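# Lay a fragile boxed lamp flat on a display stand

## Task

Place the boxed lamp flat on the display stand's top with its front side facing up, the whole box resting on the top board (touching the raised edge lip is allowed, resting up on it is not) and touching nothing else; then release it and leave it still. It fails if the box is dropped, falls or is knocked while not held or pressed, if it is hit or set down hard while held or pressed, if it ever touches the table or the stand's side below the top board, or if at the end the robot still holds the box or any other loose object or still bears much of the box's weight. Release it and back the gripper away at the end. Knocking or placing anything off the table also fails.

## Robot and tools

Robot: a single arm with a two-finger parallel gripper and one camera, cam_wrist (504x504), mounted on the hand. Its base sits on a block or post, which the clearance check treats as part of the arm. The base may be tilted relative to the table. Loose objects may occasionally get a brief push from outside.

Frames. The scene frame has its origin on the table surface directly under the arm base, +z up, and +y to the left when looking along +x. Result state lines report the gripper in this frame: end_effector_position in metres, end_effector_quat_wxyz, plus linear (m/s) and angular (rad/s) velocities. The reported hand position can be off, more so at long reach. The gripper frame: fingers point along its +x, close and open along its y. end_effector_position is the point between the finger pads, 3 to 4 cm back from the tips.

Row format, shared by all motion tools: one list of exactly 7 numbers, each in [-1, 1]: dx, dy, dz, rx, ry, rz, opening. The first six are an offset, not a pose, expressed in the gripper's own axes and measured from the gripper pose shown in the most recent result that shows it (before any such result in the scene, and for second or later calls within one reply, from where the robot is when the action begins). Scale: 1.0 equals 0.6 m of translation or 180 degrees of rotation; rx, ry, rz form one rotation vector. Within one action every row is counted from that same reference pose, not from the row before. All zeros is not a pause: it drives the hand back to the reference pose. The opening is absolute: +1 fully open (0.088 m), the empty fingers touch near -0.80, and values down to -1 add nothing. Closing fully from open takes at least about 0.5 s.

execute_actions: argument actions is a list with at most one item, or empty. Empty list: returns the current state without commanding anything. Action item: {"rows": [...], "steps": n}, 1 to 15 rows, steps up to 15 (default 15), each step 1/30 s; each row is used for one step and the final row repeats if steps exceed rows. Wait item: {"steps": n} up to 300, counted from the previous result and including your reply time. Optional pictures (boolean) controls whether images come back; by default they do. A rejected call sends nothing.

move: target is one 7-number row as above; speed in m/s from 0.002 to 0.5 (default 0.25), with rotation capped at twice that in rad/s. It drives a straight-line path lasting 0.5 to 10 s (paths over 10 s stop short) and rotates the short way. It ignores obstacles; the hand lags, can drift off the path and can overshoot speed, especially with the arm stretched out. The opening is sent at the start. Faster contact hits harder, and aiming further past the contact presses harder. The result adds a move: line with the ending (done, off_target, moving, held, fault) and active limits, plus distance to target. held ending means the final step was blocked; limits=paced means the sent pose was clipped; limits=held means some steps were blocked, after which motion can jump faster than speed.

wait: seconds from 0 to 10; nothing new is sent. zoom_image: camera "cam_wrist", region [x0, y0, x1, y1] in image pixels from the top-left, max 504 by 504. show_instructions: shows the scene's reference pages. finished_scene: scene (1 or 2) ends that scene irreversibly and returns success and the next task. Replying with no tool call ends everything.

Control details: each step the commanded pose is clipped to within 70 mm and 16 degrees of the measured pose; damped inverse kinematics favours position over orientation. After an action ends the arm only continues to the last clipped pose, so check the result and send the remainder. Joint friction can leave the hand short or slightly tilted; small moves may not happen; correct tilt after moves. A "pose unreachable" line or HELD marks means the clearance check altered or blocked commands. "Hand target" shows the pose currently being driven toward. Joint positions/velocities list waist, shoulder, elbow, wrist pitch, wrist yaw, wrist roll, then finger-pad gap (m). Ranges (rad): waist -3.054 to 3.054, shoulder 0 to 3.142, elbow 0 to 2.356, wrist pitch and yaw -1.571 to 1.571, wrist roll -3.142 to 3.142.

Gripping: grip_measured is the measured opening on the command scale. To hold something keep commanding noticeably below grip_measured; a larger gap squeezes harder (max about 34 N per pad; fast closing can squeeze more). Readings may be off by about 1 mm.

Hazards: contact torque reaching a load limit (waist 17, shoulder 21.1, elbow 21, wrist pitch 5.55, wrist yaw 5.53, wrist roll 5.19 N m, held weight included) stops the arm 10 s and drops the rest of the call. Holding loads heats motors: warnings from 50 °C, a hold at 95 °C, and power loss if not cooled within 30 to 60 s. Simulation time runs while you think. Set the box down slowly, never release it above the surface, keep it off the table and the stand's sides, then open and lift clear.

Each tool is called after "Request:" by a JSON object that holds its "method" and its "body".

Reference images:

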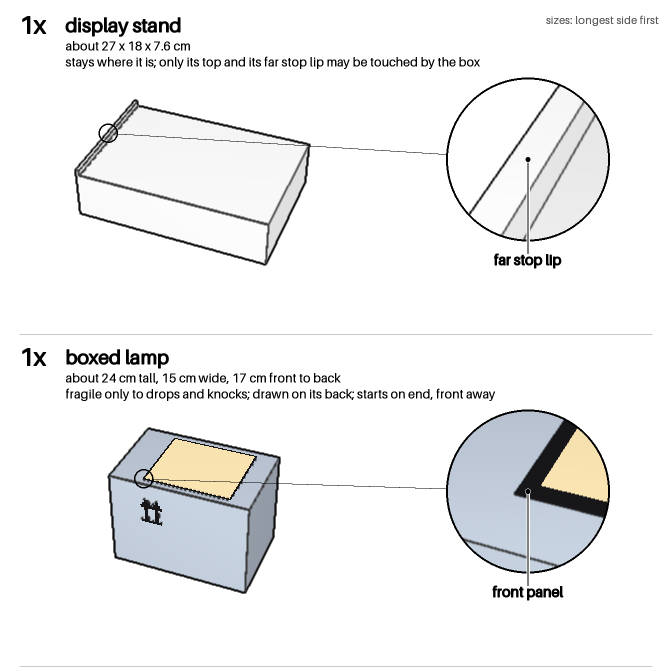

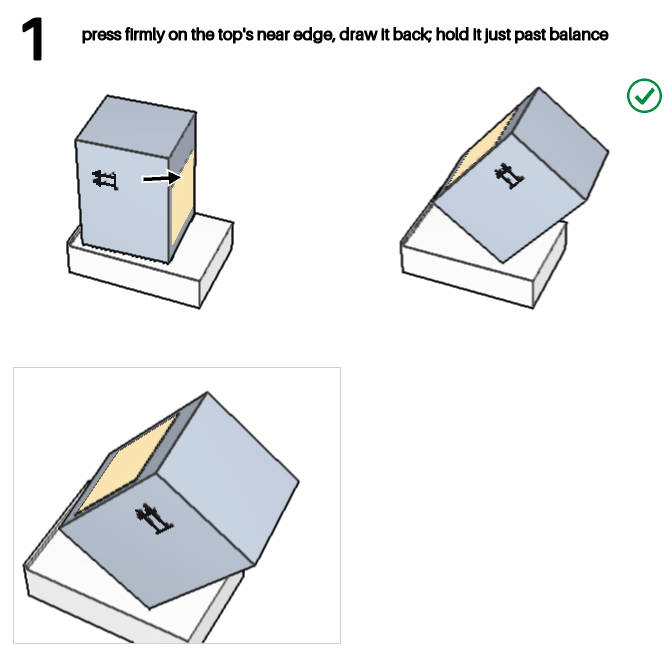

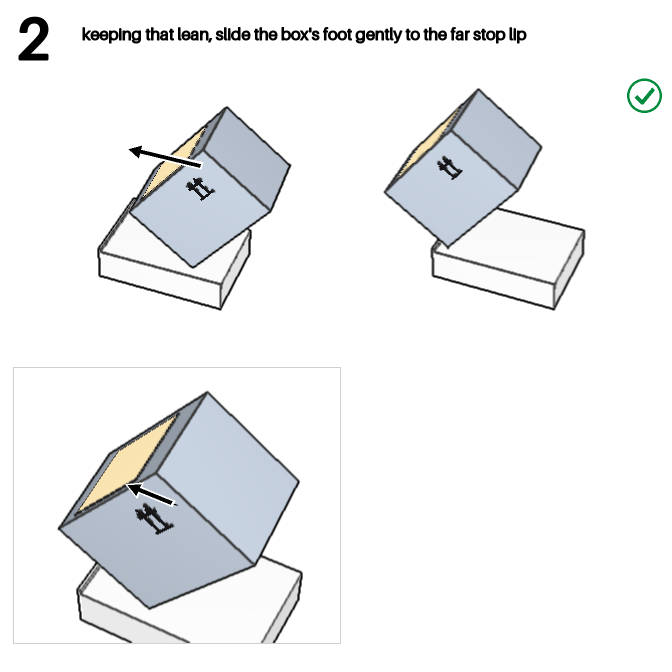

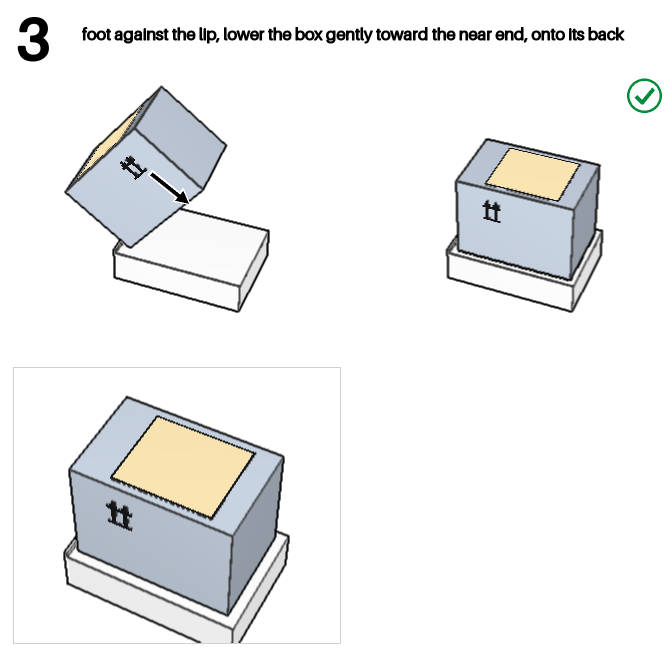

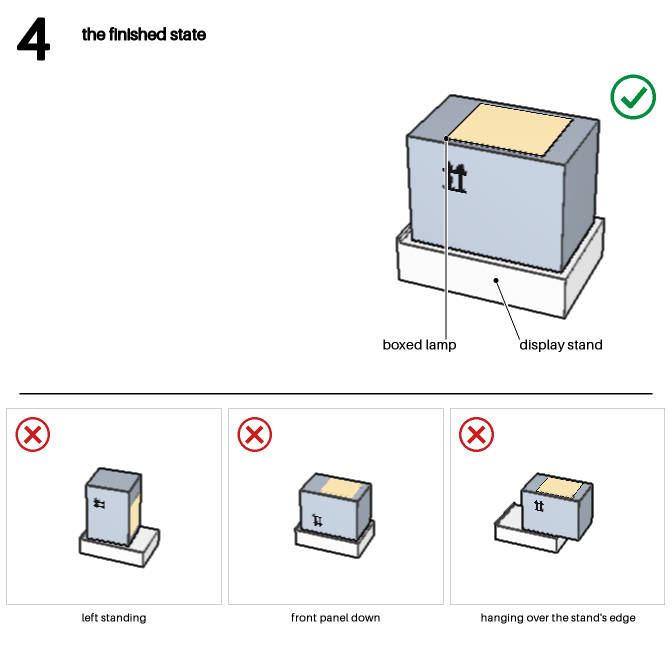

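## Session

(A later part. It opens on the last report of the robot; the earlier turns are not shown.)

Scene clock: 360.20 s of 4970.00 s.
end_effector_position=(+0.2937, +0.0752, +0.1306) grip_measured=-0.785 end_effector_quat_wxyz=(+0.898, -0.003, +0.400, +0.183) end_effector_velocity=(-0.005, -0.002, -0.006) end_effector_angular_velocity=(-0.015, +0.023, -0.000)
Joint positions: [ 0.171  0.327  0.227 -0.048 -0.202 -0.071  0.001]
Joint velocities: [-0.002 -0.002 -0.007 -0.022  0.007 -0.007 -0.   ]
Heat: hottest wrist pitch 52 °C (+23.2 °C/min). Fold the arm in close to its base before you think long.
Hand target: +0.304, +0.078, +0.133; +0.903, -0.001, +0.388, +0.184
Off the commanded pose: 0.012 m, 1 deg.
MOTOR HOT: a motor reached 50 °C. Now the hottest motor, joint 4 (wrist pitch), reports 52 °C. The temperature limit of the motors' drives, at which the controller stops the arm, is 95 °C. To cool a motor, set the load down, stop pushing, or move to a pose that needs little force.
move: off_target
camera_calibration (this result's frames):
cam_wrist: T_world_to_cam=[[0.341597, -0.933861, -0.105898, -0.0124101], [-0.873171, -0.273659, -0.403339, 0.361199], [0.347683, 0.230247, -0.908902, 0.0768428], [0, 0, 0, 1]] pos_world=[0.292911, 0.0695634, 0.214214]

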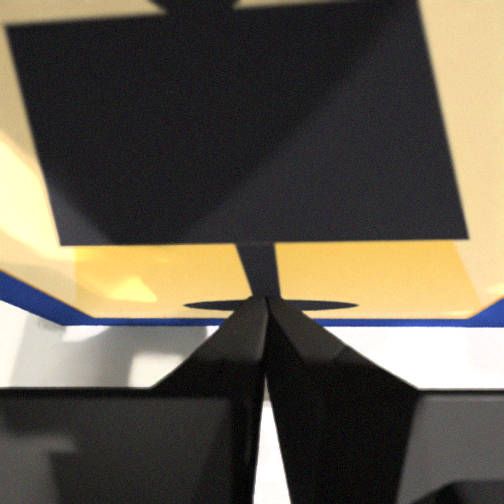

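Sag is gone; nearly down. A bit more, then back off.

Request:
{"method": "move", "body": {"target": [0.02,-0.002,-0.002,0,0,0,-1], "speed": 0.005}}

Request:
{"method": "move", "body": {"target": [-0.025,0,-0.03,0,0,0,-1], "speed": 0.008}}

Request:
{"method": "move", "body": {"target": [-0.24,0.03,0.16,0,0.04,0,1], "speed": 0.06}}

Scene clock: 366.17 s of 4970.00 s.
end_effector_position=(+0.2928, +0.0753, +0.1285) grip_measured=-0.785 end_effector_quat_wxyz=(+0.900, -0.003, +0.396, +0.183) end_effector_velocity=(-0.002, -0.003, -0.002) end_effector_angular_velocity=(-0.016, +0.004, -0.005)
Joint positions: [ 0.171  0.327  0.211 -0.022 -0.204 -0.07   0.001]
Joint velocities: [-0.007 -0.007 -0.007 -0.007  0.007 -0.007  0.   ]
Heat: hottest wrist pitch 61 °C (+33.3 °C/min). Fold the arm in close to its base before you think long.
Hand target: +0.299, +0.077, +0.122; +0.898, -0.003, +0.401, +0.183
Off the commanded pose: 0.011 m, 1 deg.
MOTOR HOT: still on. Now the hottest motor, joint 4 (wrist pitch), reports 61 °C; a drive's own limit is 95 °C.
move: off_target
camera_calibration (this result's frames):
cam_wrist: T_world_to_cam=[[0.34268, -0.933556, -0.105093, -0.0126794], [-0.869388, -0.272741, -0.41204, 0.3596], [0.355999, 0.232565, -0.905085, 0.0720419], [0, 0, 0, 1]] pos_world=[0.29133, 0.0694864, 0.212041]

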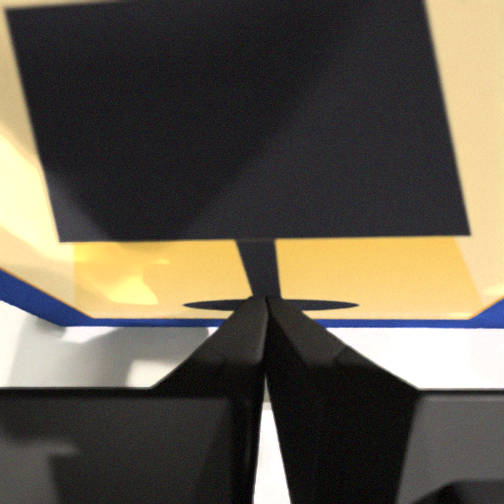

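Scene clock: 369.30 s of 4970.00 s.
end_effector_position=(+0.2741, +0.0680, +0.1306) grip_measured=-0.785 end_effector_quat_wxyz=(+0.902, -0.001, +0.393, +0.182) end_effector_velocity=(-0.005, +0.001, -0.004) end_effector_angular_velocity=(+0.004, +0.021, +0.015)
Joint positions: [ 0.112  0.155  0.166 -0.142 -0.261 -0.073  0.001]
Joint velocities: [-0.007 -0.007 -0.007 -0.022 -0.022 -0.007 -0.   ]
Heat: hottest wrist pitch 60 °C (+32.2 °C/min). Fold the arm in close to its base before you think long.
Hand target: +0.271, +0.068, +0.127; +0.900, -0.003, +0.396, +0.183
Off the commanded pose: 0.005 m, 1 deg.
MOTOR HOT: still on. Now the hottest motor, joint 4 (wrist pitch), reports 60 °C; a drive's own limit is 95 °C.
move: done
camera_calibration (this result's frames):
cam_wrist: T_world_to_cam=[[0.338986, -0.934765, -0.106319, -0.0115711], [-0.867923, -0.267117, -0.418759, 0.342254], [0.363042, 0.23423, -0.901852, 0.079893], [0, 0, 0, 1]] pos_world=[0.271968, 0.0618922, 0.214144]

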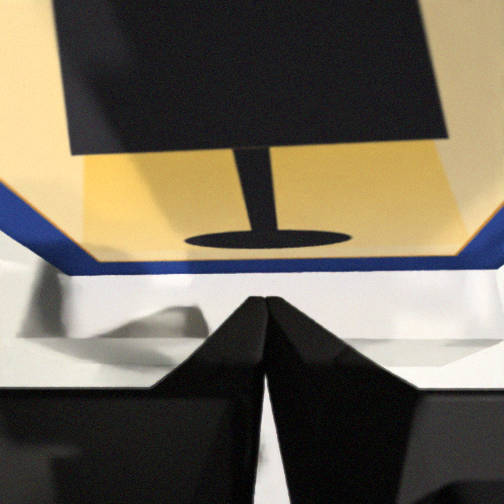

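Scene clock: 372.50 s of 4970.00 s.
end_effector_position=(+0.2454, +0.0508, +0.3000) grip_measured=+1.000 end_effector_quat_wxyz=(+0.876, -0.012, +0.448, +0.181) end_effector_velocity=(-0.000, +0.001, -0.001) end_effector_angular_velocity=(+0.002, +0.014, -0.005)
Joint positions: [ 0.319  0.07   0.91  -1.091 -0.049 -0.052  0.088]
Joint velocities: [-0.007  0.007  0.002 -0.007 -0.007  0.007  0.   ]
Heat: hottest wrist pitch 58 °C (+30.1 °C/min). Fold the arm in close to its base before you think long.
Hand target: +0.246, +0.051, +0.302; +0.875, -0.012, +0.448, +0.181
Off the commanded pose: 0.002 m, 0 deg.
MOTOR HOT: still on. Now the hottest motor, joint 4 (wrist pitch), reports 58 °C; a drive's own limit is 95 °C.
move: done
camera_calibration (this result's frames):
cam_wrist: T_world_to_cam=[[0.341914, -0.933519, -0.107872, -0.00027243], [-0.905296, -0.296418, -0.304263, 0.360033], [0.25206, 0.201688, -0.946461, 0.289381], [0, 0, 0, 1]] pos_world=[0.253088, 0.0481011, 0.383403]

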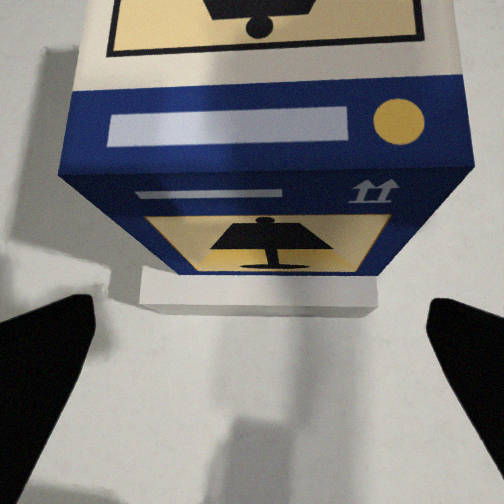

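Request:
{"method": "move", "body": {"target": [0.097,-0.28,-0.056,0.0,0.09,0.03,1], "speed": 0.06}}

Request:
{"method": "move", "body": {"target": [0.06,0,0.15,0,0,0,1], "speed": 0.04}}

Scene clock: 378.77 s of 4970.00 s.
end_effector_position=(+0.2823, -0.0628, +0.2539) grip_measured=+1.000 end_effector_quat_wxyz=(+0.918, -0.104, +0.382, +0.024) end_effector_velocity=(-0.003, -0.001, -0.002) end_effector_angular_velocity=(-0.047, +0.010, +0.041)
Joint positions: [ 1.459  0.007  0.861 -1.568  1.423  0.559  0.088]
Joint velocities: [-0.007 -0.002 -0.007 -0.022 -0.007 -0.037  0.   ]
Heat: hottest wrist pitch 55 °C (+27.4 °C/min). Fold the arm in close to its base before you think long.
Hand target: +0.282, -0.066, +0.254; +0.919, -0.104, +0.380, +0.022
Off the commanded pose: 0.059 m, 35 deg; orientation clipped at the last step of the last action.
MOTOR HOT: still on. Now the hottest motor, joint 4 (wrist pitch), reports 55 °C; a drive's own limit is 95 °C.
joint sent to its limit — the command would take joint 2 (shoulder) past its lower limit and joint 4 (wrist pitch) past its lower limit, so those joints were sent only as far as their limits.
move: off_target; limits=paced
camera_calibration (this result's frames):
cam_wrist: T_world_to_cam=[[0.132595, -0.969273, 0.207191, -0.147039], [-0.888881, -0.20877, -0.407806, 0.372898], [0.43853, -0.130095, -0.88925, 0.171293], [0, 0, 0, 1]] pos_world=[0.275841, -0.0423868, 0.334858]

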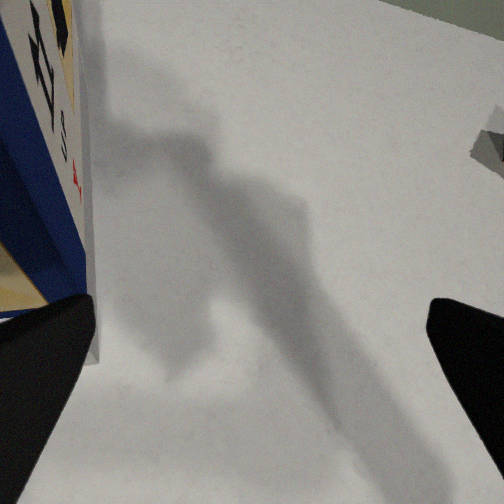

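Scene clock: 381.50 s of 4970.00 s.
end_effector_position=(+0.3686, -0.0471, +0.2881) grip_measured=+1.000 end_effector_quat_wxyz=(+0.926, -0.025, +0.328, +0.184) end_effector_velocity=(+0.000, -0.000, -0.002) end_effector_angular_velocity=(-0.006, -0.002, +0.023)
Joint positions: [ 1.933  0.124  1.236 -1.568  1.573  0.348  0.088]
Joint velocities: [ 0.007 -0.002  0.007 -0.022 -0.007 -0.007  0.   ]
Heat: hottest wrist pitch 54 °C (+25.1 °C/min). Fold the arm in close to its base before you think long.
Hand target: +0.370, -0.045, +0.290; +0.926, -0.031, +0.326, +0.187
Off the commanded pose: 0.004 m, 21 deg; orientation clipped at the last step of the last action.
MOTOR HOT: still on. Now the hottest motor, joint 4 (wrist pitch), reports 54 °C; a drive's own limit is 95 °C.
joint sent to its limit — the command would take joint 4 (wrist pitch) past its lower limit and joint 5 (wrist yaw) past its upper limit, so those joints were sent only as far as their limits.
move: off_target; limits=paced
camera_calibration (this result's frames):
cam_wrist: T_world_to_cam=[[0.362459, -0.931181, -0.0390564, -0.162389], [-0.795446, -0.287243, -0.533626, 0.464884], [0.485684, 0.224485, -0.844818, 0.152441], [0, 0, 0, 1]] pos_world=[0.354612, -0.0519, 0.370517]

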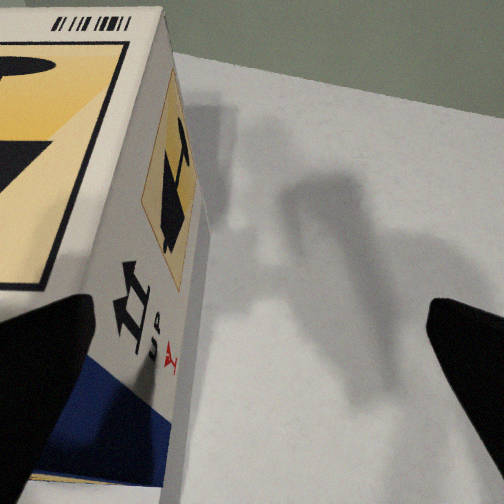

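Request:
{"method": "move", "body": {"target": [-0.01,0.17,0.03,0,0.02,0,1], "speed": 0.05}}

Request:
{"method": "move", "body": {"target": [0.04,0,0.07,0,0.2,0,1], "speed": 0.05}}

Scene clock: 387.47 s of 4970.00 s.
end_effector_position=(+0.3407, +0.0506, +0.3138) grip_measured=+1.000 end_effector_quat_wxyz=(+0.913, -0.030, +0.364, +0.183) end_effector_velocity=(-0.001, -0.005, +0.001) end_effector_angular_velocity=(+0.001, -0.008, -0.001)
Joint positions: [ 1.767  0.356  1.074 -1.164  1.396  0.335  0.088]
Joint velocities: [-0.11  -0.095 -0.071  0.286 -0.095 -0.315  0.   ]
Heat: hottest wrist pitch 51 °C (+18.1 °C/min). Fold the arm in close to its base before you think long.
Hand target: +0.339, +0.049, +0.312; +0.913, -0.031, +0.364, +0.184
Off the commanded pose: 0.003 m, 1 deg.
MOTOR HOT: still on. Now the hottest motor, joint 4 (wrist pitch), reports 51 °C; a drive's own limit is 95 °C.
After step 90, 0.27 s passed at rest.
move: done
camera_calibration (this result's frames):
cam_wrist: T_world_to_cam=[[0.364295, -0.930263, -0.0435972, -0.0594756], [-0.830369, -0.303269, -0.467457, 0.476447], [0.421636, 0.206494, -0.88294, 0.200501], [0, 0, 0, 1]] pos_world=[0.332756, 0.0477614, 0.397156]

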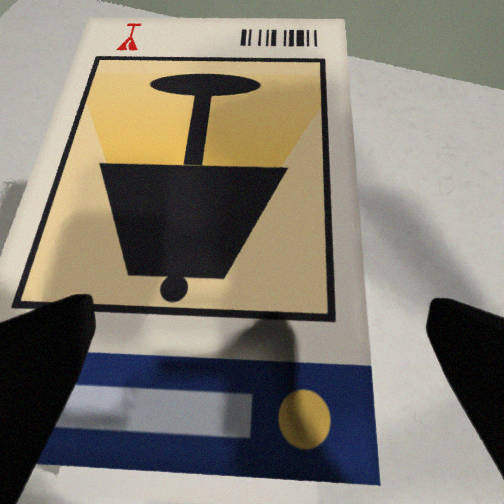

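Scene clock: 394.00 s of 4970.00 s.
end_effector_position=(+0.3807, +0.0667, +0.3323) grip_measured=+1.000 end_effector_quat_wxyz=(+0.761, -0.092, +0.620, +0.166) end_effector_velocity=(-0.003, -0.002, +0.002) end_effector_angular_velocity=(-0.012, +0.007, +0.023)
Joint positions: [ 0.28   0.977  1.775 -1.48   0.013 -0.145  0.088]
Joint velocities: [ 0.002  0.002  0.012 -0.022  0.007 -0.022  0.   ]
Heat: hottest wrist pitch 48 °C (+9.1 °C/min). Fold the arm in close to its base before you think long.
Hand target: +0.383, +0.068, +0.329; +0.757, -0.091, +0.625, +0.164
Off the commanded pose: 0.005 m, 1 deg.
MOTOR HOT: still on. Now the hottest motor, joint 4 (wrist pitch), reports 48 °C; a drive's own limit is 95 °C.
move: done
camera_calibration (this result's frames):
cam_wrist: T_world_to_cam=[[0.3915, -0.919223, -0.0419085, -0.0699905], [-0.911037, -0.393613, 0.122803, 0.363831], [-0.129379, -0.0098973, -0.991546, 0.456946], [0, 0, 0, 1]] pos_world=[0.417984, 0.0833941, 0.40547]

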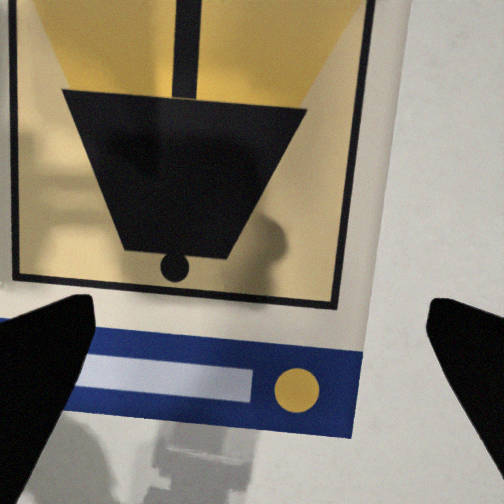

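Request:
{"method": "move", "body": {"target": [0.04,-0.26,0.05,0,0.01,0,1], "speed": 0.06}}

Request:
{"method": "move", "body": {"target": [0.2,0,-0.03,0,0.02,0.06,1], "speed": 0.05}}

Scene clock: 400.23 s of 4970.00 s.
end_effector_position=(+0.4678, -0.0593, +0.3071) grip_measured=+1.000 end_effector_quat_wxyz=(+0.773, -0.115, +0.608, +0.143) end_effector_velocity=(+0.001, +0.001, +0.005) end_effector_angular_velocity=(-0.009, -0.015, +0.022)
Joint positions: [-0.657  1.411  2.133 -1.568 -0.635 -0.805  0.088]
Joint velocities: [-0.007 -0.002  0.017 -0.007 -0.007 -0.022  0.   ]
Heat: hottest wrist pitch 46 °C (+5.0 °C/min).
Hand target: +0.470, -0.063, +0.303; +0.771, -0.112, +0.610, +0.145
Off the commanded pose: 0.006 m, 5 deg.
MOTOR HOT: cleared. Now the hottest motor, joint 4 (wrist pitch), reports 46 °C.
joint sent to its limit — the command would take joint 4 (wrist pitch) past its lower limit, so that joint was sent only as far as its limit.
After step 90, 0.20 s passed at rest.
move: off_target
camera_calibration (this result's frames):
cam_wrist: T_world_to_cam=[[0.383732, -0.922989, 0.029008, -0.239369], [-0.919603, -0.379084, 0.103084, 0.407598], [-0.0841489, -0.0662324, -0.99425, 0.418283], [0, 0, 0, 1]] pos_world=[0.501879, -0.0387169, 0.380804]

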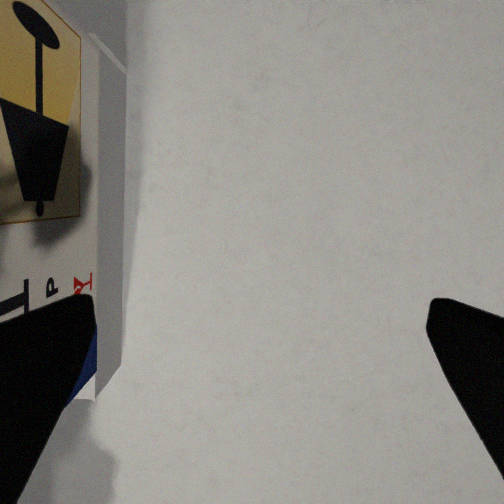

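Scene clock: 403.00 s of 4970.00 s.
end_effector_position=(+0.4804, -0.0535, +0.1965) grip_measured=+1.000 end_effector_quat_wxyz=(+0.744, -0.073, +0.630, +0.212) end_effector_velocity=(-0.002, +0.001, +0.001) end_effector_angular_velocity=(+0.007, +0.002, +0.003)
Joint positions: [-0.456  1.492  1.835 -1.263 -0.601 -0.74   0.088]
Joint velocities: [-0.002 -0.002 -0.002 -0.007 -0.007 -0.007  0.   ]
Heat: hottest wrist pitch 45 °C (+2.0 °C/min).
Hand target: +0.478, -0.055, +0.186; +0.737, -0.062, +0.639, +0.211
Off the commanded pose: 0.011 m, 2 deg.
move: off_target
camera_calibration (this result's frames):
cam_wrist: T_world_to_cam=[[0.432076, -0.891691, -0.134901, -0.224897], [-0.88347, -0.448549, 0.13522, 0.405387], [-0.181084, 0.0607552, -0.981589, 0.360602], [0, 0, 0, 1]] pos_world=[0.520619, -0.0406103, 0.268808]

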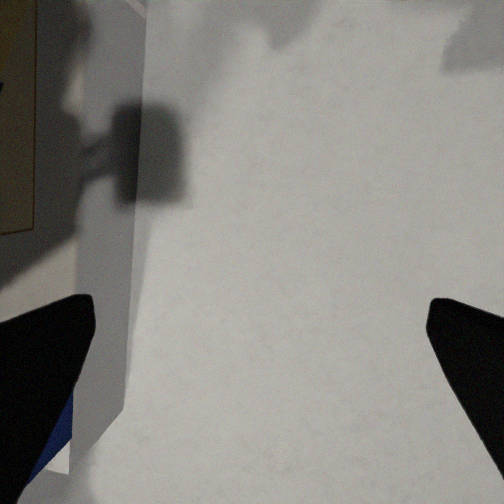

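Request:
{"method": "move", "body": {"target": [0.02,0.058,-0.06,0.02,0,0,1], "speed": 0.012}}

Scene clock: 408.90 s of 4970.00 s.
end_effector_position=(+0.4378, -0.0360, +0.1822) grip_measured=+1.000 end_effector_quat_wxyz=(+0.746, -0.049, +0.636, +0.191) end_effector_velocity=(-0.001, +0.001, -0.000) end_effector_angular_velocity=(+0.004, -0.006, +0.006)
Joint positions: [-0.426  1.308  1.517 -1.112 -0.582 -0.648  0.088]
Joint velocities: [-0.002 -0.007 -0.012  0.007 -0.007 -0.007  0.   ]
Heat: hottest wrist pitch 43 °C (-1.0 °C/min).
Hand target: +0.435, -0.033, +0.183; +0.746, -0.049, +0.636, +0.192
Off the commanded pose: 0.004 m, 0 deg.
move: done
camera_calibration (this result's frames):
cam_wrist: T_world_to_cam=[[0.375059, -0.915383, -0.146306, -0.166656], [-0.907289, -0.394857, 0.14462, 0.388196], [-0.190152, 0.0785005, -0.978611, 0.34186], [0, 0, 0, 1]] pos_world=[0.479717, -0.0261088, 0.254024]

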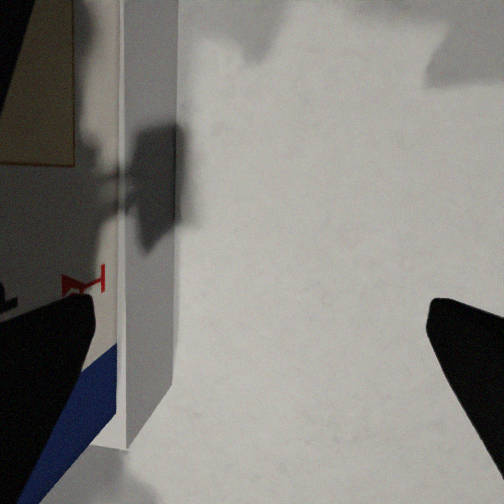

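Request:
{"method": "move", "body": {"target": [0.005,0.022,0.01,0,0,0,1], "speed": 0.01}}

Request:
{"method": "move", "body": {"target": [-0.05,-0.1,0.03,0,0,0,1], "speed": 0.06}}

Scene clock: 412.53 s of 4970.00 s.
end_effector_position=(+0.4413, -0.0248, +0.1806) grip_measured=+1.000 end_effector_quat_wxyz=(+0.745, -0.050, +0.637, +0.191) end_effector_velocity=(-0.005, +0.002, +0.000) end_effector_angular_velocity=(+0.012, +0.020, -0.015)
Joint positions: [-0.371  1.301  1.516 -1.093 -0.544 -0.598  0.088]
Joint velocities: [-0.002 -0.002 -0.002 -0.022 -0.007  0.007  0.   ]
Heat: hottest wrist pitch 42 °C (-4.0 °C/min).
Hand target: +0.439, -0.021, +0.183; +0.746, -0.049, +0.636, +0.191
Off the commanded pose: 0.005 m, 0 deg.
move: done
camera_calibration (this result's frames):
cam_wrist: T_world_to_cam=[[0.374524, -0.915844, -0.144783, -0.157965], [-0.90702, -0.394285, 0.14783, 0.395329], [-0.192475, 0.075955, -0.978358, 0.340973], [0, 0, 0, 1]] pos_world=[0.483362, -0.0146979, 0.252282]

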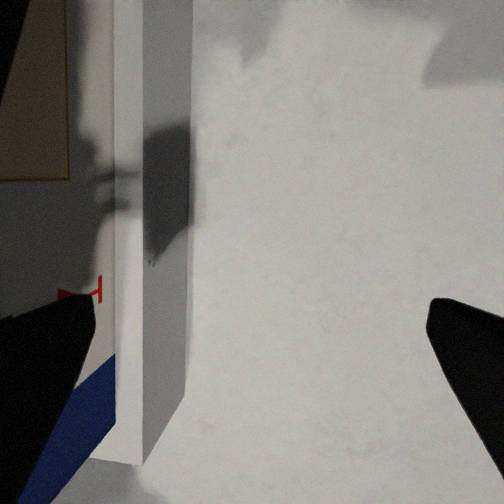

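Scene clock: 414.00 s of 4970.00 s.
end_effector_position=(+0.4745, -0.0775, +0.2078) grip_measured=+1.000 end_effector_quat_wxyz=(+0.747, -0.055, +0.635, +0.188) end_effector_velocity=(-0.001, +0.001, +0.003) end_effector_angular_velocity=(-0.005, +0.005, +0.020)
Joint positions: [-0.559  1.516  1.881 -1.332 -0.653 -0.778  0.088]
Joint velocities: [ 0.002  0.002  0.017 -0.022  0.007 -0.022  0.   ]
Heat: hottest wrist pitch 42 °C (-5.1 °C/min).
Hand target: +0.475, -0.081, +0.202; +0.744, -0.051, +0.638, +0.191
Off the commanded pose: 0.006 m, 1 deg.
move: done
camera_calibration (this result's frames):
cam_wrist: T_world_to_cam=[[0.37755, -0.916298, -0.133619, -0.218595], [-0.907649, -0.394776, 0.142567, 0.401972], [-0.183383, 0.0674525, -0.980725, 0.37358], [0, 0, 0, 1]] pos_world=[0.515888, -0.0668079, 0.279863]

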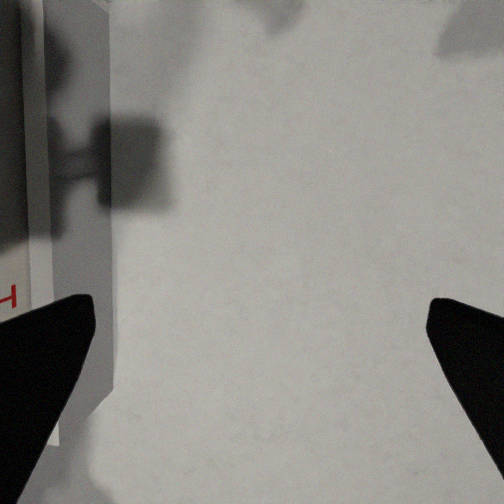

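Request:
{"method": "finished_scene", "body": {"scene": 1}}

The scene is finished: the task was done.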